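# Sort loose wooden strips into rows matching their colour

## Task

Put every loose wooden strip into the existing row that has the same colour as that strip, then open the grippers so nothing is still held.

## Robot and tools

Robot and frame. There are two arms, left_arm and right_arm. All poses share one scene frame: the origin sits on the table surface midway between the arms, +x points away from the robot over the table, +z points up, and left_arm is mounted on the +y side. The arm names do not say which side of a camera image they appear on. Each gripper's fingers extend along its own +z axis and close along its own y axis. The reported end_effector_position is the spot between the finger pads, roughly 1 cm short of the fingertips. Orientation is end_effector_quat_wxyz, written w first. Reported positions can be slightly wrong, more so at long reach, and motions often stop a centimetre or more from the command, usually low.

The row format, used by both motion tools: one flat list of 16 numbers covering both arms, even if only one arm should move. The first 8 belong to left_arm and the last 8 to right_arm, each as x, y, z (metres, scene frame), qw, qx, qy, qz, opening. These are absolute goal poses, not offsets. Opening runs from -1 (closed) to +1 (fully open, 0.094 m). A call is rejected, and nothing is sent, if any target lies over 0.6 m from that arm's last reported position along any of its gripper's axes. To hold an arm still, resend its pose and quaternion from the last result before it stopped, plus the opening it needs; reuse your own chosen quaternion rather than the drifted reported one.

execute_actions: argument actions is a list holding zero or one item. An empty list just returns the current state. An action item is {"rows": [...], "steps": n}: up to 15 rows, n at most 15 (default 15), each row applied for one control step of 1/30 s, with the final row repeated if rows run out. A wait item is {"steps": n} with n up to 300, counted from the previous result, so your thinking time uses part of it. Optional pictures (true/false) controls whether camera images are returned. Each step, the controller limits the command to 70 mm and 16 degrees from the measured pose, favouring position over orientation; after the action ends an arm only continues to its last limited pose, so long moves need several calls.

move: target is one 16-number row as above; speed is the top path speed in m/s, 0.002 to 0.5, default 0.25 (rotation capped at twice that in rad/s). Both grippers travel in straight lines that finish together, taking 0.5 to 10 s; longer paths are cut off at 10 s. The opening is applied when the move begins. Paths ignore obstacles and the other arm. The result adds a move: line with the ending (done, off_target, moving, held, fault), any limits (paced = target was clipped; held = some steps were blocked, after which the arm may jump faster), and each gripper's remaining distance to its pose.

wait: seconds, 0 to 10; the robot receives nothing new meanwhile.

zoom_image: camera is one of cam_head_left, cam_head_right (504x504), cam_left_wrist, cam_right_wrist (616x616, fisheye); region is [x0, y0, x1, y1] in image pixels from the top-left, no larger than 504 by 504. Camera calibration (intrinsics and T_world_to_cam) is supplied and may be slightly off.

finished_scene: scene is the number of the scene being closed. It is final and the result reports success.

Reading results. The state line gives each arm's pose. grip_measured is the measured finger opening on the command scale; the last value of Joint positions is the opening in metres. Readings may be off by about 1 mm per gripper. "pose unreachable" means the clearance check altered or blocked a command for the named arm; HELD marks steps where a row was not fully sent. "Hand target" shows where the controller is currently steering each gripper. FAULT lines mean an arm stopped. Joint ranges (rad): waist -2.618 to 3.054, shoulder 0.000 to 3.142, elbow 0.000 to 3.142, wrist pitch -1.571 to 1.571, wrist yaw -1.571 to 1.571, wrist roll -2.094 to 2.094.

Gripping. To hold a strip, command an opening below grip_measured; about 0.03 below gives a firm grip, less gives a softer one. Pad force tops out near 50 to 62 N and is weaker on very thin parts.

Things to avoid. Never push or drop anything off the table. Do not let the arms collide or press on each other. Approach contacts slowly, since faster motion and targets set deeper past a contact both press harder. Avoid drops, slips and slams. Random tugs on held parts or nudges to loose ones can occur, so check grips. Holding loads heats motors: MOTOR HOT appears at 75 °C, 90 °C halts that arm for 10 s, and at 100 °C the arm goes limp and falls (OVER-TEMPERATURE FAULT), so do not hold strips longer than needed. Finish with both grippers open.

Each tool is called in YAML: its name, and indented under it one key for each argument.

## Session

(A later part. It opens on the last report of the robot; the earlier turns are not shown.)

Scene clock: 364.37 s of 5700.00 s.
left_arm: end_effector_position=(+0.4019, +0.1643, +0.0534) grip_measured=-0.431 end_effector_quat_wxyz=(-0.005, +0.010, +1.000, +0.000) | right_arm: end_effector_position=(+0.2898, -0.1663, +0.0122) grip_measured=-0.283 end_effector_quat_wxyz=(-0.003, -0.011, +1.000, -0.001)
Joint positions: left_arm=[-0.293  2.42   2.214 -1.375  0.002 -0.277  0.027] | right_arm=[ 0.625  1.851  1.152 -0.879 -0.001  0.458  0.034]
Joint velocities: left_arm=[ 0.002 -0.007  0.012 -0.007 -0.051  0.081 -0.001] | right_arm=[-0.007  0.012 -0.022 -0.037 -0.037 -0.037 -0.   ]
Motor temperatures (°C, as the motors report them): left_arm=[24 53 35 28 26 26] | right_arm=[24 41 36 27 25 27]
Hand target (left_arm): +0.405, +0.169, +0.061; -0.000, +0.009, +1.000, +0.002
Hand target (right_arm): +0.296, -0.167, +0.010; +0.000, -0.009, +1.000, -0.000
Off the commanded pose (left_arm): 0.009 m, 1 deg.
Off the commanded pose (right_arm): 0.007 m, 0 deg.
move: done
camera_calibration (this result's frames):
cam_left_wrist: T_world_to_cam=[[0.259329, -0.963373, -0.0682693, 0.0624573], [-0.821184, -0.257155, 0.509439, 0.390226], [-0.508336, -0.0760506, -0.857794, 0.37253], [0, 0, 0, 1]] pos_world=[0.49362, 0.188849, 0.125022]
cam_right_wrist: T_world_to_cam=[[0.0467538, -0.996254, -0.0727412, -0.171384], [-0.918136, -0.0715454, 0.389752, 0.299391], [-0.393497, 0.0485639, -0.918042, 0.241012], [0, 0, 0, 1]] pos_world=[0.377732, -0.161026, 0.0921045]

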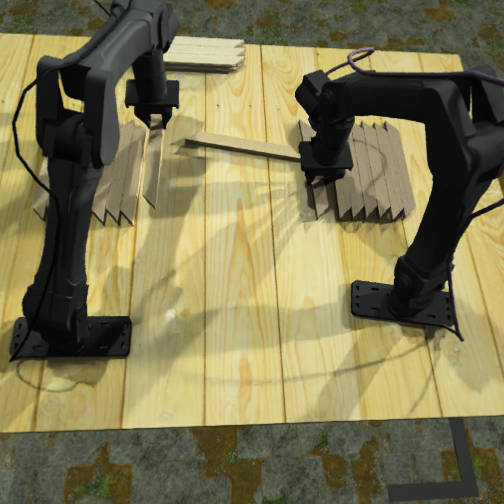

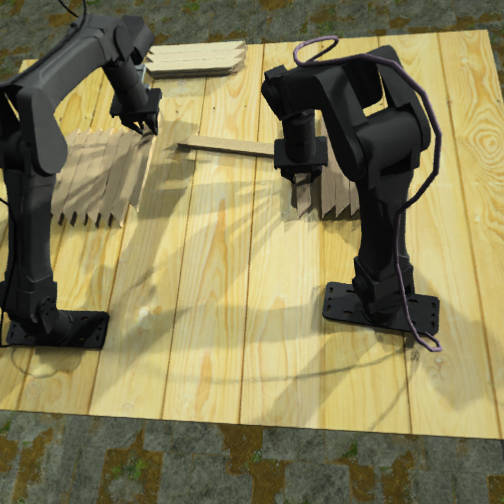

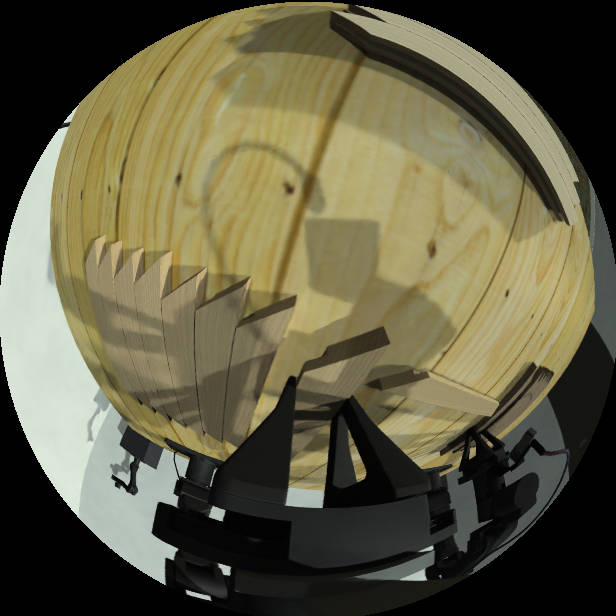

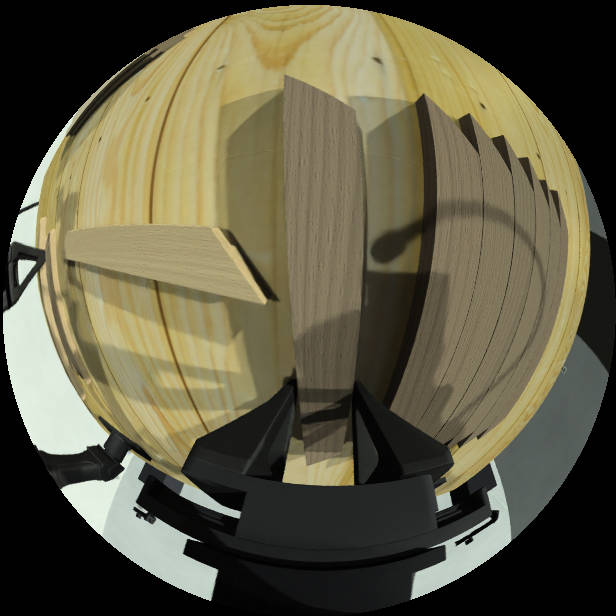

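move:
  target: [0.405,0.172,0.028,0,0.009,1,0,-0.45, 0.292,-0.167,0.055,0,-0.009,1,0,-0.28]
  speed: 0.06

move:
  target: [0.405,0.172,0.028,0,0.009,1,0,-0.45, 0.32,-0.118,0.055,0,-0.009,1,0,-1]
  speed: 0.1

zoom_image:
  camera: "cam_head_left"
  region: [60,110,200,240]

Scene clock: 377.10 s of 5700.00 s.
left_arm: end_effector_position=(+0.4013, +0.1645, +0.0281) grip_measured=-0.431 end_effector_quat_wxyz=(-0.005, +0.015, +1.000, +0.001) | right_arm: end_effector_position=(+0.2846, -0.1691, +0.0416) grip_measured=-0.283 end_effector_quat_wxyz=(-0.017, -0.011, +1.000, -0.008)
Joint positions: left_arm=[-0.293  2.42   2.114 -1.275  0.002 -0.267  0.027] | right_arm=[ 0.625  1.813  1.229 -1.024 -0.001  0.458  0.034]
Joint velocities: left_arm=[-0.002 -0.007  0.002  0.037 -0.022  0.007 -0.   ] | right_arm=[ 0.007 -0.007 -0.007 -0.051  0.022  0.022  0.002]
Motor temperatures (°C, as the motors report them): left_arm=[24 55 36 28 26 26] | right_arm=[24 41 36 27 25 27]
Hand target (left_arm): +0.405, +0.172, +0.028; -0.000, +0.009, +1.000, +0.000
Hand target (right_arm): +0.292, -0.167, +0.055; +0.000, -0.009, +1.000, -0.000
Off the commanded pose (left_arm): 0.008 m, 1 deg.
Off the commanded pose (right_arm): 0.015 m, 2 deg.
After step 90, 8.50 s passed at rest.
move: off_target (right_arm)
camera_calibration (this result's frames):
cam_left_wrist: T_world_to_cam=[[0.249343, -0.965984, -0.0685742, 0.0654815], [-0.823412, -0.248747, 0.510018, 0.402195], [-0.509727, -0.0707044, -0.857426, 0.350237], [0, 0, 0, 1]] pos_world=[0.49337, 0.188062, 0.0996655]
cam_right_wrist: T_world_to_cam=[[0.0449583, -0.99719, -0.0599266, -0.171904], [-0.907239, -0.0658681, 0.415425, 0.279711], [-0.418205, 0.035691, -0.907651, 0.270491], [0, 0, 0, 1]] pos_world=[0.374614, -0.16265, 0.119011]

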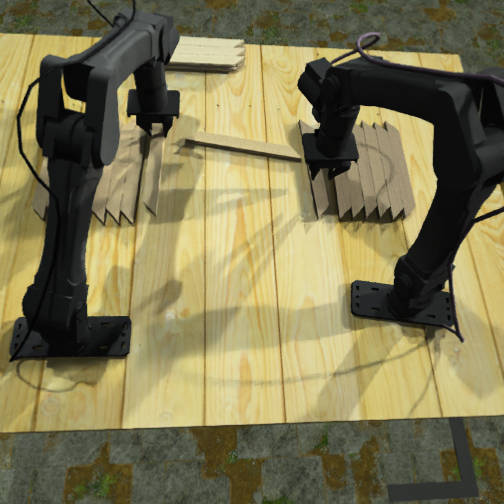

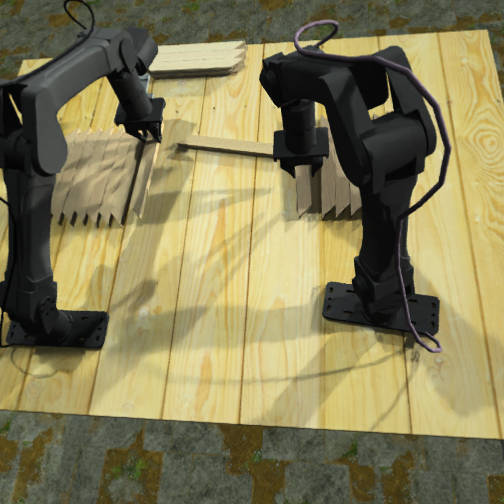

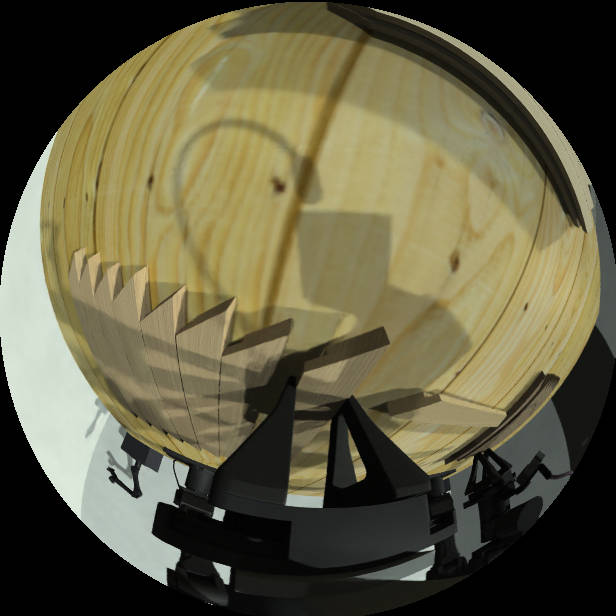

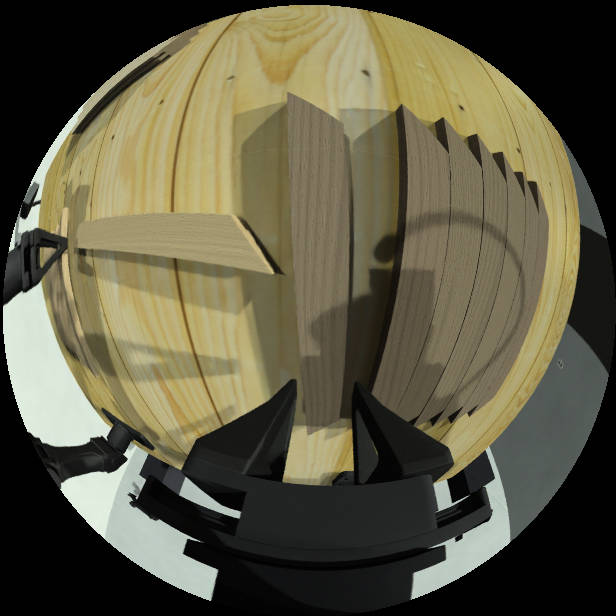

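Scene clock: 378.27 s of 5700.00 s.
left_arm: end_effector_position=(+0.4020, +0.1643, +0.0281) grip_measured=-0.431 end_effector_quat_wxyz=(-0.004, +0.015, +1.000, +0.000) | right_arm: end_effector_position=(+0.3169, -0.1226, +0.0518) grip_measured=-0.987 end_effector_quat_wxyz=(-0.002, -0.008, +1.000, -0.001)
Joint positions: left_arm=[-0.293  2.42   2.114 -1.272  0.002 -0.267  0.027] | right_arm=[ 0.697  1.957  1.465 -1.083 -0.001  0.536  0.001]
Joint velocities: left_arm=[-0.032 -0.012 -0.002 -0.007 -0.007 -0.022 -0.   ] | right_arm=[-0.007 -0.012 -0.002  0.066 -0.022 -0.051 -0.001]
Motor temperatures (°C, as the motors report them): left_arm=[24 55 36 28 26 26] | right_arm=[24 41 36 27 25 27]
Hand target (left_arm): +0.405, +0.172, +0.028; -0.000, +0.009, +1.000, +0.000
Hand target (right_arm): +0.319, -0.118, +0.055; -0.000, -0.009, +1.000, +0.001
Off the commanded pose (left_arm): 0.008 m, 1 deg.
Off the commanded pose (right_arm): 0.006 m, 0 deg.
move: done
camera_calibration (this result's frames):
cam_left_wrist: T_world_to_cam=[[0.24954, -0.966045, -0.0669848, 0.0649716], [-0.824897, -0.248293, 0.507834, 0.403325], [-0.507222, -0.0714696, -0.858847, 0.349743], [0, 0, 0, 1]] pos_world=[0.493886, 0.187904, 0.0999057]
cam_right_wrist: T_world_to_cam=[[0.0412352, -0.996438, -0.0735564, -0.124442], [-0.919496, -0.0666493, 0.387407, 0.313158], [-0.39093, 0.0516601, -0.91897, 0.285456], [0, 0, 0, 1]] pos_world=[0.404672, -0.117874, 0.131852]

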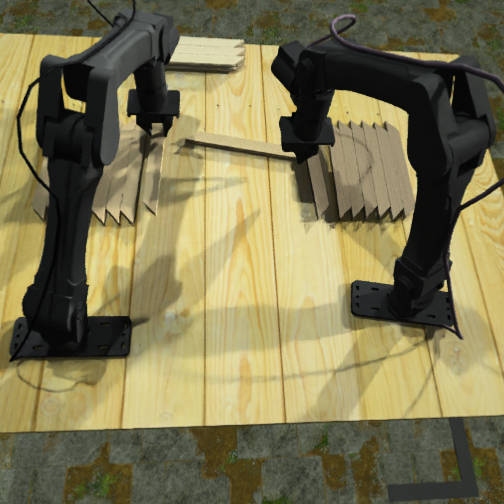

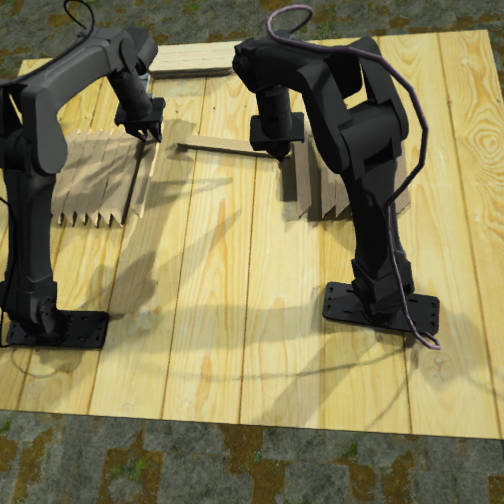

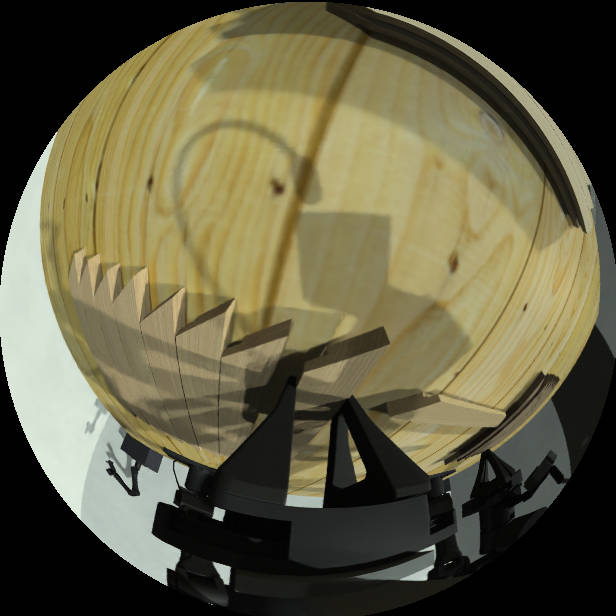

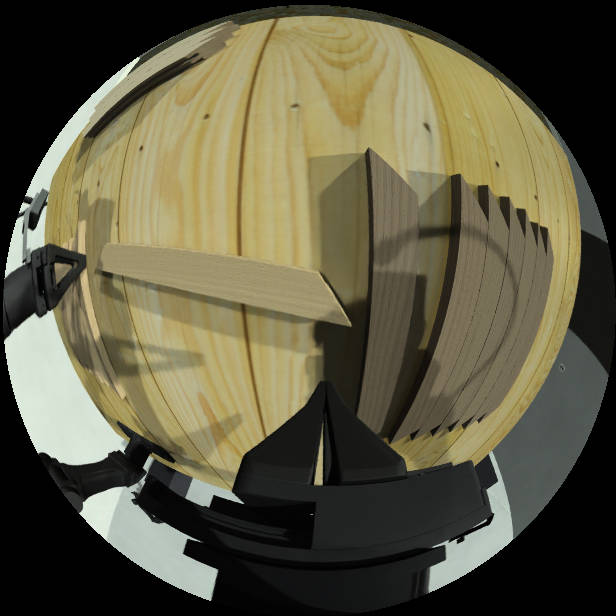

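Region (60, 110, 200, 240) of cam_head_left's 504x504 image, scaled by 3.600, with more detail than that image has; it fills the top 468 rows of this view, and the rest is white.

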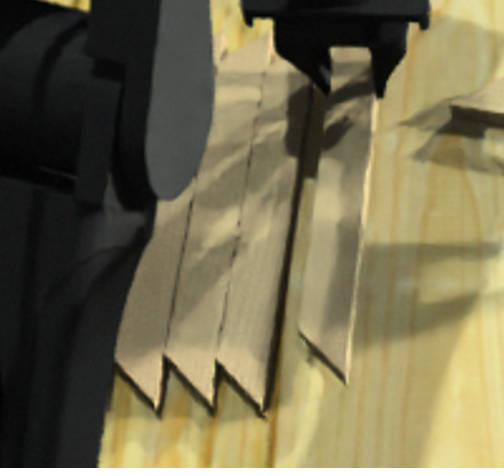

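move:
  target: [0.391,0.171,0.028,0,0.009,1,0,-0.45, 0.305,-0.125,0.016,0,-0.009,1,0,-1]
  speed: 0.05

zoom_image:
  camera: "cam_head_left"
  region: [60,110,200,240]

Scene clock: 400.47 s of 5700.00 s.
left_arm: end_effector_position=(+0.3933, +0.1669, +0.0204) grip_measured=-0.431 end_effector_quat_wxyz=(-0.003, +0.015, +1.000, -0.000) | right_arm: end_effector_position=(+0.3078, -0.1282, +0.0187) grip_measured=-0.987 end_effector_quat_wxyz=(-0.001, -0.006, +1.000, -0.000)
Joint positions: left_arm=[-0.293  2.375  2.005 -1.206  0.002 -0.267  0.027] | right_arm=[ 0.697  1.957  1.327 -0.943 -0.001  0.541  0.001]
Joint velocities: left_arm=[ 0.007 -0.007  0.007  0.051  0.022  0.037 -0.   ] | right_arm=[ 0.002  0.012 -0.007  0.051 -0.007 -0.037 -0.001]
Motor temperatures (°C, as the motors report them): left_arm=[24 58 34 28 26 26] | right_arm=[24 42 37 27 25 27]
Hand target (left_arm): +0.391, +0.171, +0.028; -0.000, +0.009, +1.000, +0.000
Hand target (right_arm): +0.305, -0.125, +0.016; -0.000, -0.009, +1.000, +0.000
Off the commanded pose (left_arm): 0.009 m, 1 deg.
Off the commanded pose (right_arm): 0.005 m, 0 deg.
After step 90, 17.97 s passed at rest.
move: done
camera_calibration (this result's frames):
cam_left_wrist: T_world_to_cam=[[0.249638, -0.966075, -0.0661898, 0.0691634], [-0.825637, -0.248067, 0.50674, 0.401003], [-0.505968, -0.0718527, -0.859554, 0.338403], [0, 0, 0, 1]] pos_world=[0.485038, 0.190608, 0.0922491]
cam_right_wrist: T_world_to_cam=[[0.0363657, -0.996587, -0.074101, -0.130606], [-0.920196, -0.0623139, 0.386468, 0.317991], [-0.389766, 0.0541332, -0.919321, 0.251801], [0, 0, 0, 1]] pos_world=[0.395507, -0.123976, 0.0989145]

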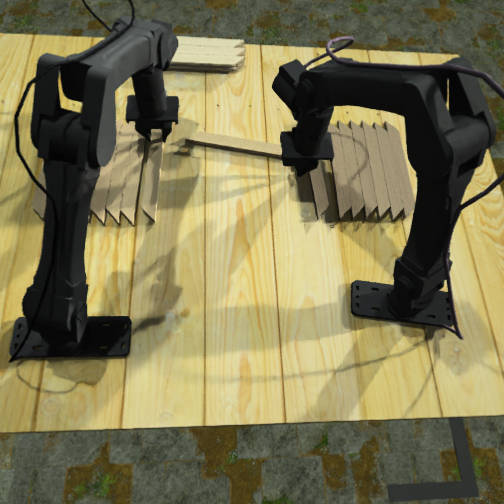

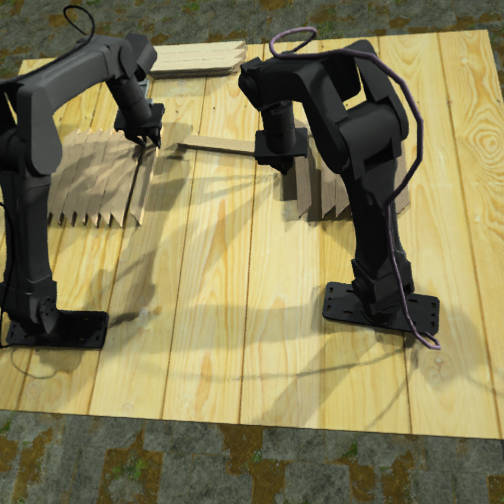

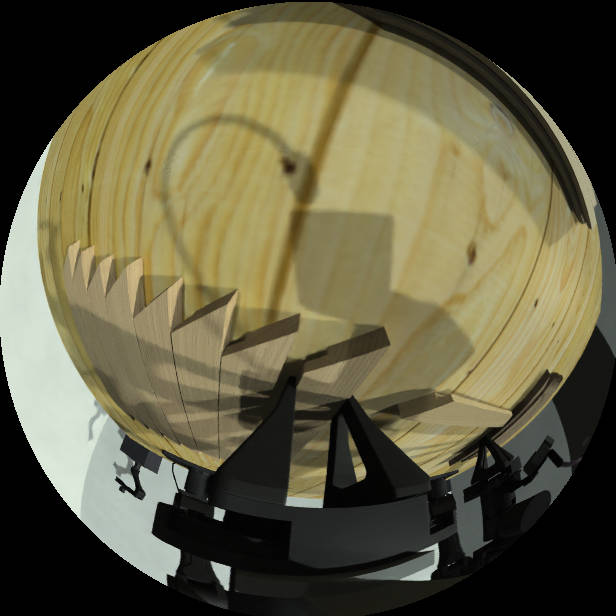

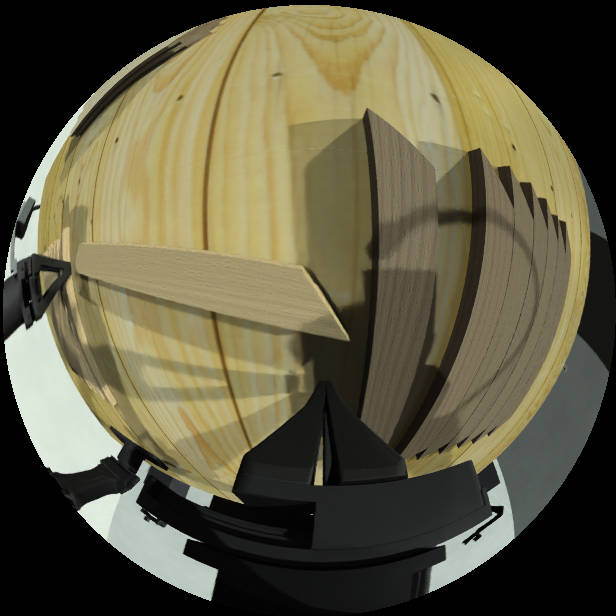

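Region (60, 110, 200, 240) of cam_head_left's 504x504 image, scaled by 3.600, with more detail than that image has; it fills the top 468 rows of this view, and the rest is white.

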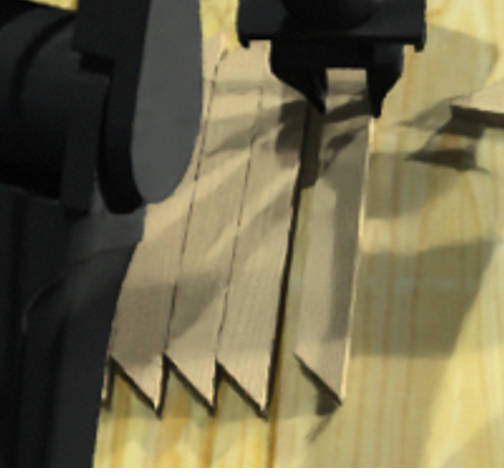

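move:
  target: [0.383,0.171,0.026,0,0.009,1,0,-0.45, 0.303,-0.165,0.014,0,-0.009,1,0,-1]
  speed: 0.025

Scene clock: 409.40 s of 5700.00 s.
left_arm: end_effector_position=(+0.3881, +0.1685, +0.0200) grip_measured=-0.431 end_effector_quat_wxyz=(+0.002, +0.012, +1.000, -0.002) | right_arm: end_effector_position=(+0.3033, -0.1600, +0.0117) grip_measured=-0.987 end_effector_quat_wxyz=(-0.006, -0.011, +1.000, -0.001)
Joint positions: left_arm=[-0.293  2.338  1.938 -1.166  0.002 -0.272  0.027] | right_arm=[ 0.622  1.907  1.226 -0.901 -0.003  0.454  0.001]
Joint velocities: left_arm=[ 0.002  0.002  0.012  0.081 -0.051  0.022  0.001] | right_arm=[-0.002 -0.002 -0.002 -0.037  0.007 -0.081 -0.001]
Motor temperatures (°C, as the motors report them): left_arm=[24 60 34 28 26 26] | right_arm=[24 43 36 27 25 27]
Hand target (left_arm): +0.383, +0.171, +0.026; -0.000, +0.009, +1.000, +0.000
Hand target (right_arm): +0.303, -0.165, +0.014; +0.000, -0.009, +1.000, -0.001
Off the commanded pose (left_arm): 0.008 m, 0 deg.
Off the commanded pose (right_arm): 0.005 m, 1 deg.
After step 90, 4.17 s passed at rest.
move: done
camera_calibration (this result's frames):
cam_left_wrist: T_world_to_cam=[[0.255073, -0.965021, -0.0606044, 0.0695505], [-0.829534, -0.250604, 0.49907, 0.399407], [-0.496801, -0.0770261, -0.86444, 0.333017], [0, 0, 0, 1]] pos_world=[0.479024, 0.192862, 0.0927554]
cam_right_wrist: T_world_to_cam=[[0.0463179, -0.996247, -0.0731207, -0.165647], [-0.915925, -0.0715689, 0.394916, 0.31172], [-0.398667, 0.0486814, -0.915803, 0.247106], [0, 0, 0, 1]] pos_world=[0.391698, -0.154745, 0.0910846]

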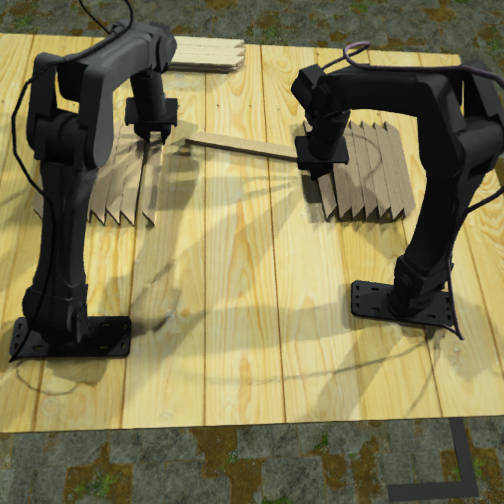

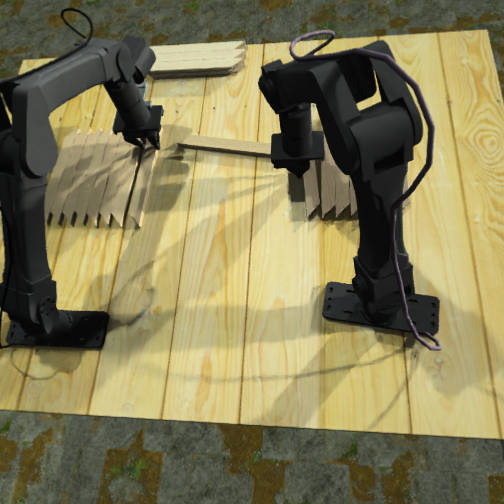

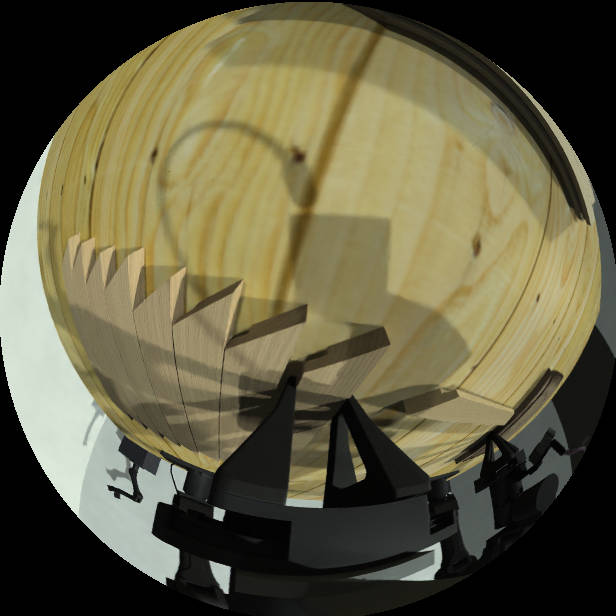

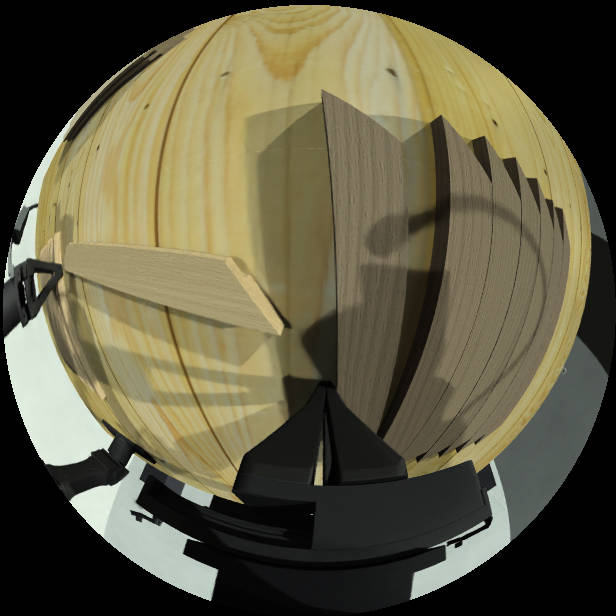

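move:
  target: [0.383,0.171,0.013,0,0.009,1,0,-0.45, 0.305,-0.182,0.015,0,-0.009,1,0,-1]
  speed: 0.02

zoom_image:
  camera: "cam_head_left"
  region: [60,110,200,240]

Scene clock: 415.30 s of 5700.00 s.
left_arm: end_effector_position=(+0.3881, +0.1685, +0.0192) grip_measured=-0.431 end_effector_quat_wxyz=(+0.007, +0.012, +1.000, -0.003) | right_arm: end_effector_position=(+0.3052, -0.1744, +0.0117) grip_measured=-0.987 end_effector_quat_wxyz=(-0.007, -0.012, +1.000, +0.003)
Joint positions: left_arm=[-0.293  2.327  1.916 -1.145  0.002 -0.272  0.027] | right_arm=[ 0.576  1.889  1.201 -0.893 -0.011  0.407  0.001]
Joint velocities: left_arm=[-0.012 -0.017 -0.012  0.007 -0.007 -0.022  0.   ] | right_arm=[-0.017 -0.012 -0.022 -0.051  0.037  0.007  0.001]
Motor temperatures (°C, as the motors report them): left_arm=[24 61 33 28 26 26] | right_arm=[24 43 35 27 25 27]
Hand target (left_arm): +0.383, +0.171, +0.013; -0.000, +0.009, +1.000, +0.000
Hand target (right_arm): +0.305, -0.182, +0.015; -0.000, -0.009, +1.000, -0.001
Off the commanded pose (left_arm): 0.008 m, 1 deg.
Off the commanded pose (right_arm): 0.008 m, 1 deg.
After step 90, 1.57 s passed at rest.
move: done
camera_calibration (this result's frames):
cam_left_wrist: T_world_to_cam=[[0.255623, -0.965189, -0.0553853, 0.0692356], [-0.834234, -0.249168, 0.491904, 0.401493], [-0.48858, -0.0795377, -0.868886, 0.329643], [0, 0, 0, 1]] pos_world=[0.478298, 0.193084, 0.0927606]
cam_right_wrist: T_world_to_cam=[[0.0479962, -0.995492, -0.0818109, -0.180281], [-0.915115, -0.0766515, 0.395839, 0.311232], [-0.400325, 0.0558676, -0.914668, 0.250242], [0, 0, 0, 1]] pos_world=[0.393644, -0.169592, 0.0909413]

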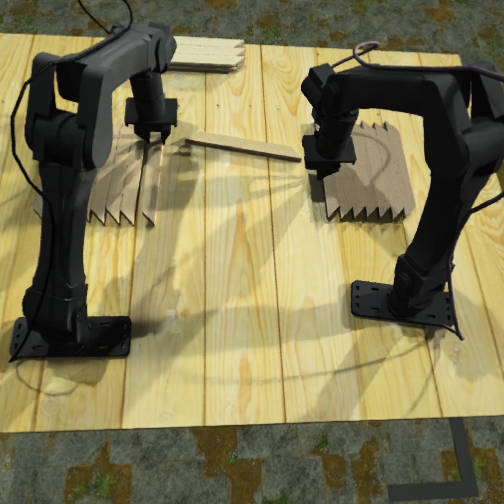

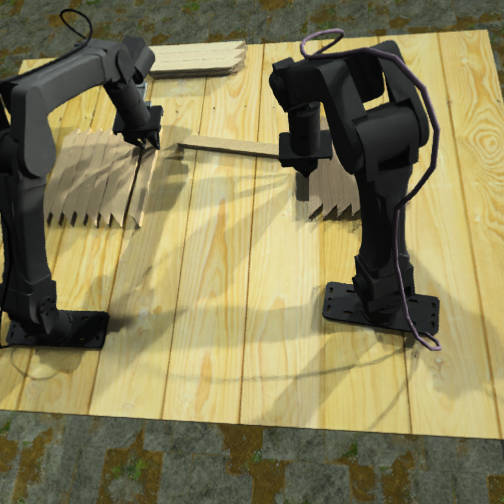

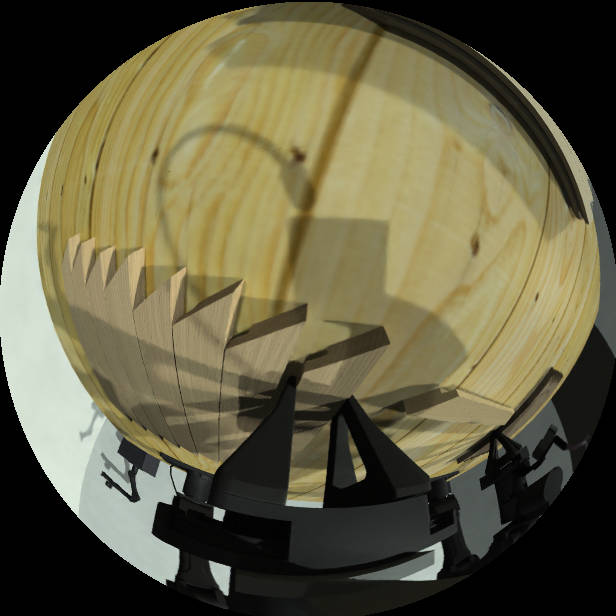

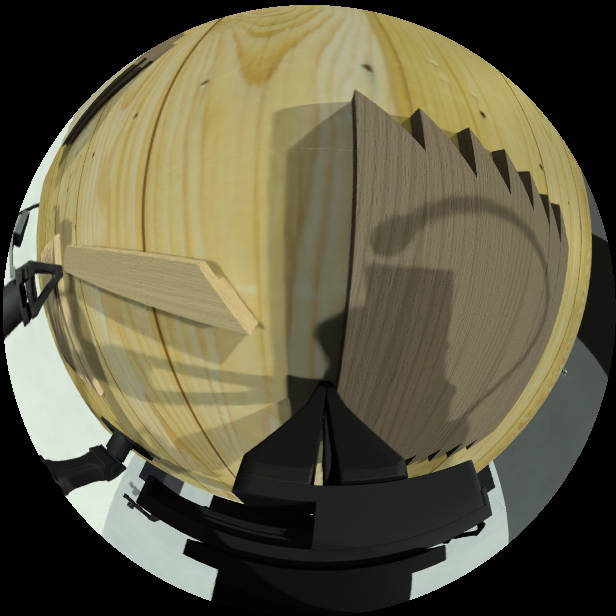

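Region (60, 110, 200, 240) of cam_head_left's 504x504 image, scaled by 3.600, with more detail than that image has; it fills the top 468 rows of this view, and the rest is white.

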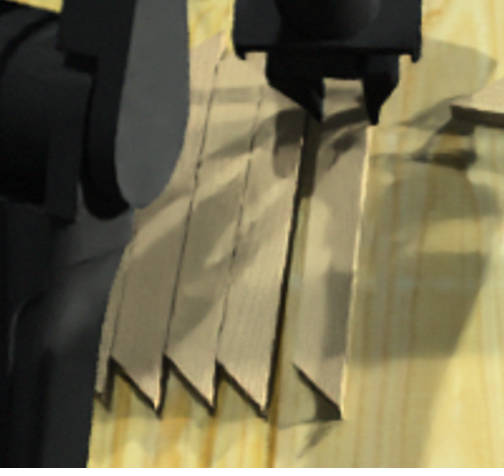

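move:
  target: [0.383,0.171,0.013,0,0.009,1,0,-0.3, 0.305,-0.160,0.018,0,-0.009,1,0,-1]
  speed: 0.05

move:
  target: [0.385,0.170,0.06,0,0.009,1,0,-0.3, 0.305,-0.155,0.07,0,-0.009,1,0,-1]
  speed: 0.08

Scene clock: 425.53 s of 5700.00 s.
left_arm: end_effector_position=(+0.3880, +0.1677, +0.0192) grip_measured=-0.302 end_effector_quat_wxyz=(+0.007, +0.013, +1.000, -0.005) | right_arm: end_effector_position=(+0.2994, -0.1646, +0.0117) grip_measured=-0.987 end_effector_quat_wxyz=(-0.008, -0.009, +1.000, +0.001)
Joint positions: left_arm=[-0.293  2.327  1.916 -1.144  0.005 -0.272  0.033] | right_arm=[ 0.612  1.889  1.201 -0.896 -0.008  0.45   0.001]
Joint velocities: left_arm=[-0.007  0.012 -0.002 -0.066  0.007  0.022  0.001] | right_arm=[ 0.007  0.017  0.002  0.007  0.051 -0.037  0.   ]
Motor temperatures (°C, as the motors report them): left_arm=[24 60 33 28 26 26] | right_arm=[24 44 35 27 25 27]
Hand target (left_arm): +0.383, +0.171, +0.013; -0.000, +0.009, +1.000, +0.000
Hand target (right_arm): +0.305, -0.160, +0.018; +0.000, -0.009, +1.000, +0.001
Off the commanded pose (left_arm): 0.009 m, 1 deg.
Off the commanded pose (right_arm): 0.010 m, 1 deg.
After step 90, 6.50 s passed at rest.
move: done
camera_calibration (this result's frames):
cam_left_wrist: T_world_to_cam=[[0.255189, -0.965488, -0.0520709, 0.0686249], [-0.834207, -0.247079, 0.493002, 0.400868], [-0.488853, -0.0823711, -0.868468, 0.330133], [0, 0, 0, 1]] pos_world=[0.478281, 0.192496, 0.0926543]
cam_right_wrist: T_world_to_cam=[[0.0410442, -0.996182, -0.0770495, -0.168364], [-0.914843, -0.0684731, 0.397961, 0.30794], [-0.401718, 0.0541542, -0.914161, 0.24752], [0, 0, 0, 1]] pos_world=[0.38806, -0.16004, 0.0907525]

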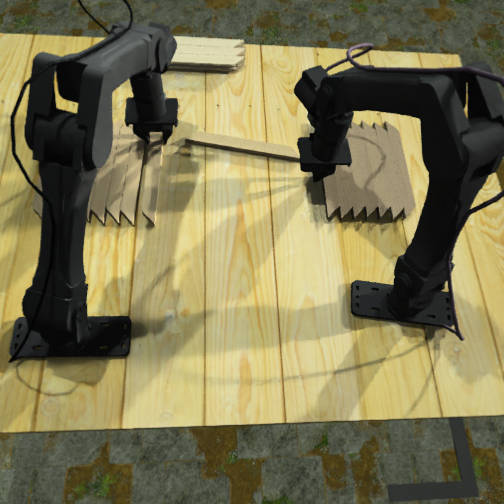

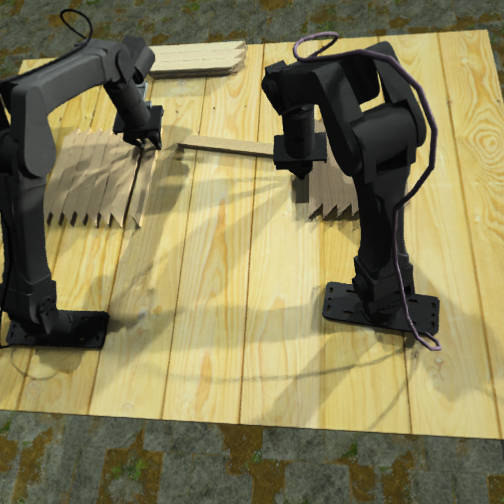

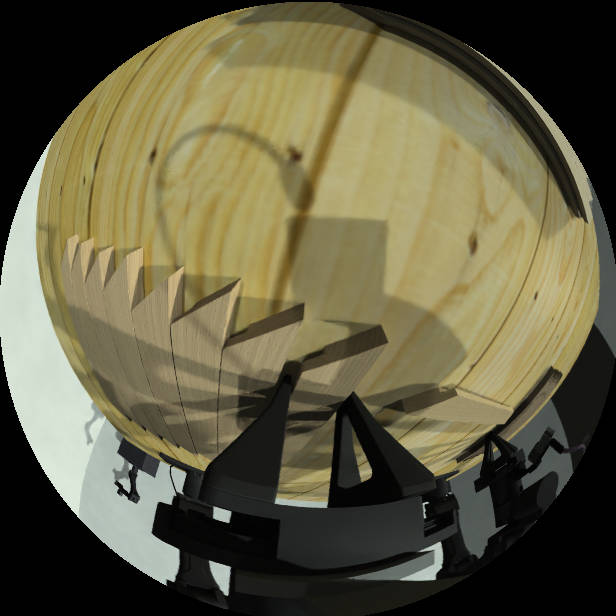

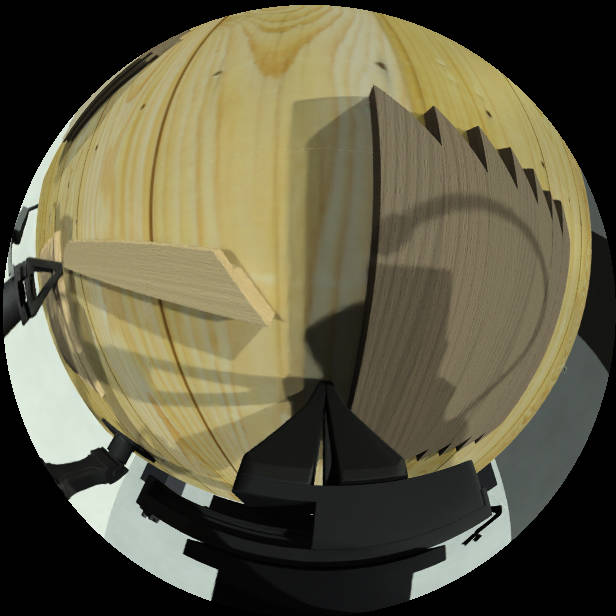

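Scene clock: 426.83 s of 5700.00 s.
left_arm: end_effector_position=(+0.3787, +0.1705, +0.0433) grip_measured=-0.302 end_effector_quat_wxyz=(-0.018, +0.012, +1.000, +0.002) | right_arm: end_effector_position=(+0.3000, -0.1598, +0.0565) grip_measured=-0.987 end_effector_quat_wxyz=(-0.018, -0.007, +1.000, -0.005)
Joint positions: left_arm=[-0.293  2.327  2.012 -1.291  0.006 -0.273  0.033] | right_arm=[ 0.624  1.86   1.351 -1.098 -0.008  0.466  0.001]
Joint velocities: left_arm=[ 0.007  0.002 -0.017 -0.037 -0.007 -0.037 -0.001] | right_arm=[ 0.002 -0.002 -0.012 -0.022  0.037  0.037 -0.001]
Motor temperatures (°C, as the motors report them): left_arm=[24 60 33 28 26 26] | right_arm=[24 44 35 27 25 27]
Hand target (left_arm): +0.384, +0.170, +0.060; +0.000, +0.009, +1.000, -0.000
Hand target (right_arm): +0.305, -0.155, +0.070; -0.000, -0.009, +1.000, +0.000
Off the commanded pose (left_arm): 0.018 m, 2 deg.
Off the commanded pose (right_arm): 0.015 m, 2 deg.
move: off_target (left_arm, right_arm)
camera_calibration (this result's frames):
cam_left_wrist: T_world_to_cam=[[0.253095, -0.964242, -0.078618, 0.0766799], [-0.808861, -0.25549, 0.529592, 0.372142], [-0.530741, -0.0704462, -0.844601, 0.359521], [0, 0, 0, 1]] pos_world=[0.472417, 0.194344, 0.112597]
cam_right_wrist: T_world_to_cam=[[0.0357836, -0.99711, -0.0670182, -0.159293], [-0.906812, -0.0605813, 0.41716, 0.288764], [-0.420014, 0.0458454, -0.906359, 0.292139], [0, 0, 0, 1]] pos_world=[0.390257, -0.154732, 0.133647]

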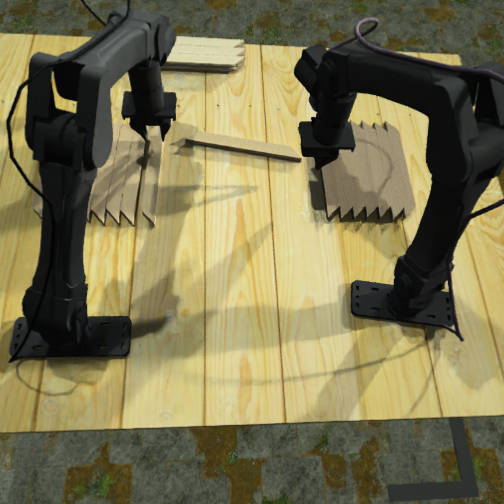

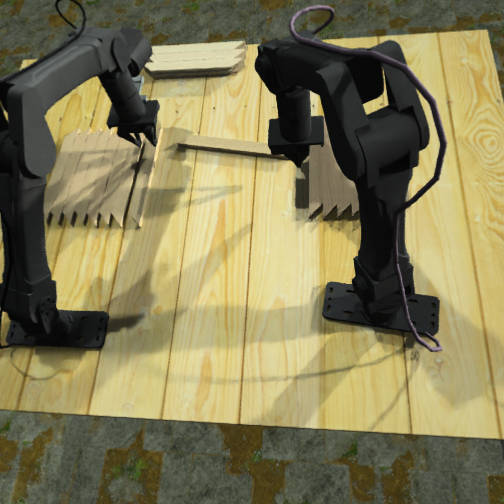

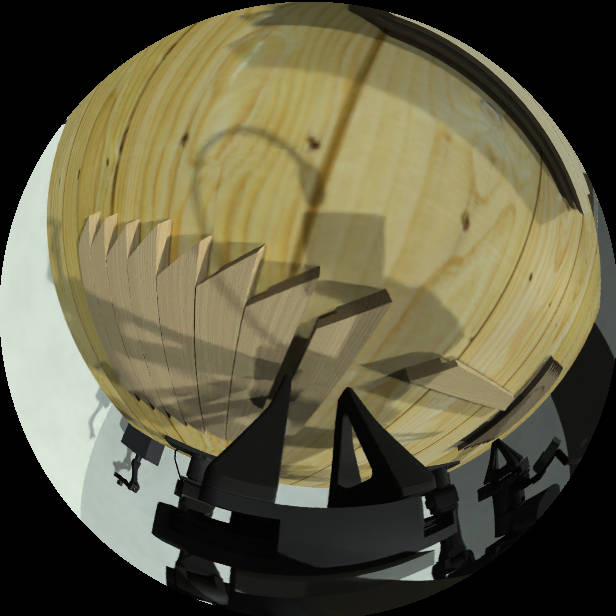

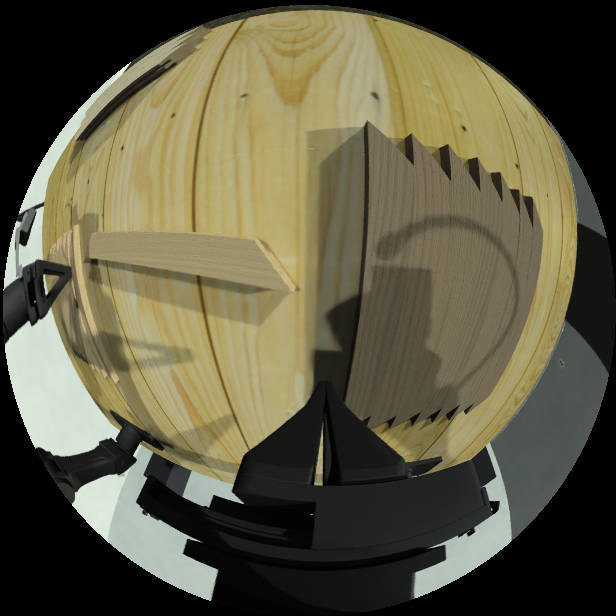

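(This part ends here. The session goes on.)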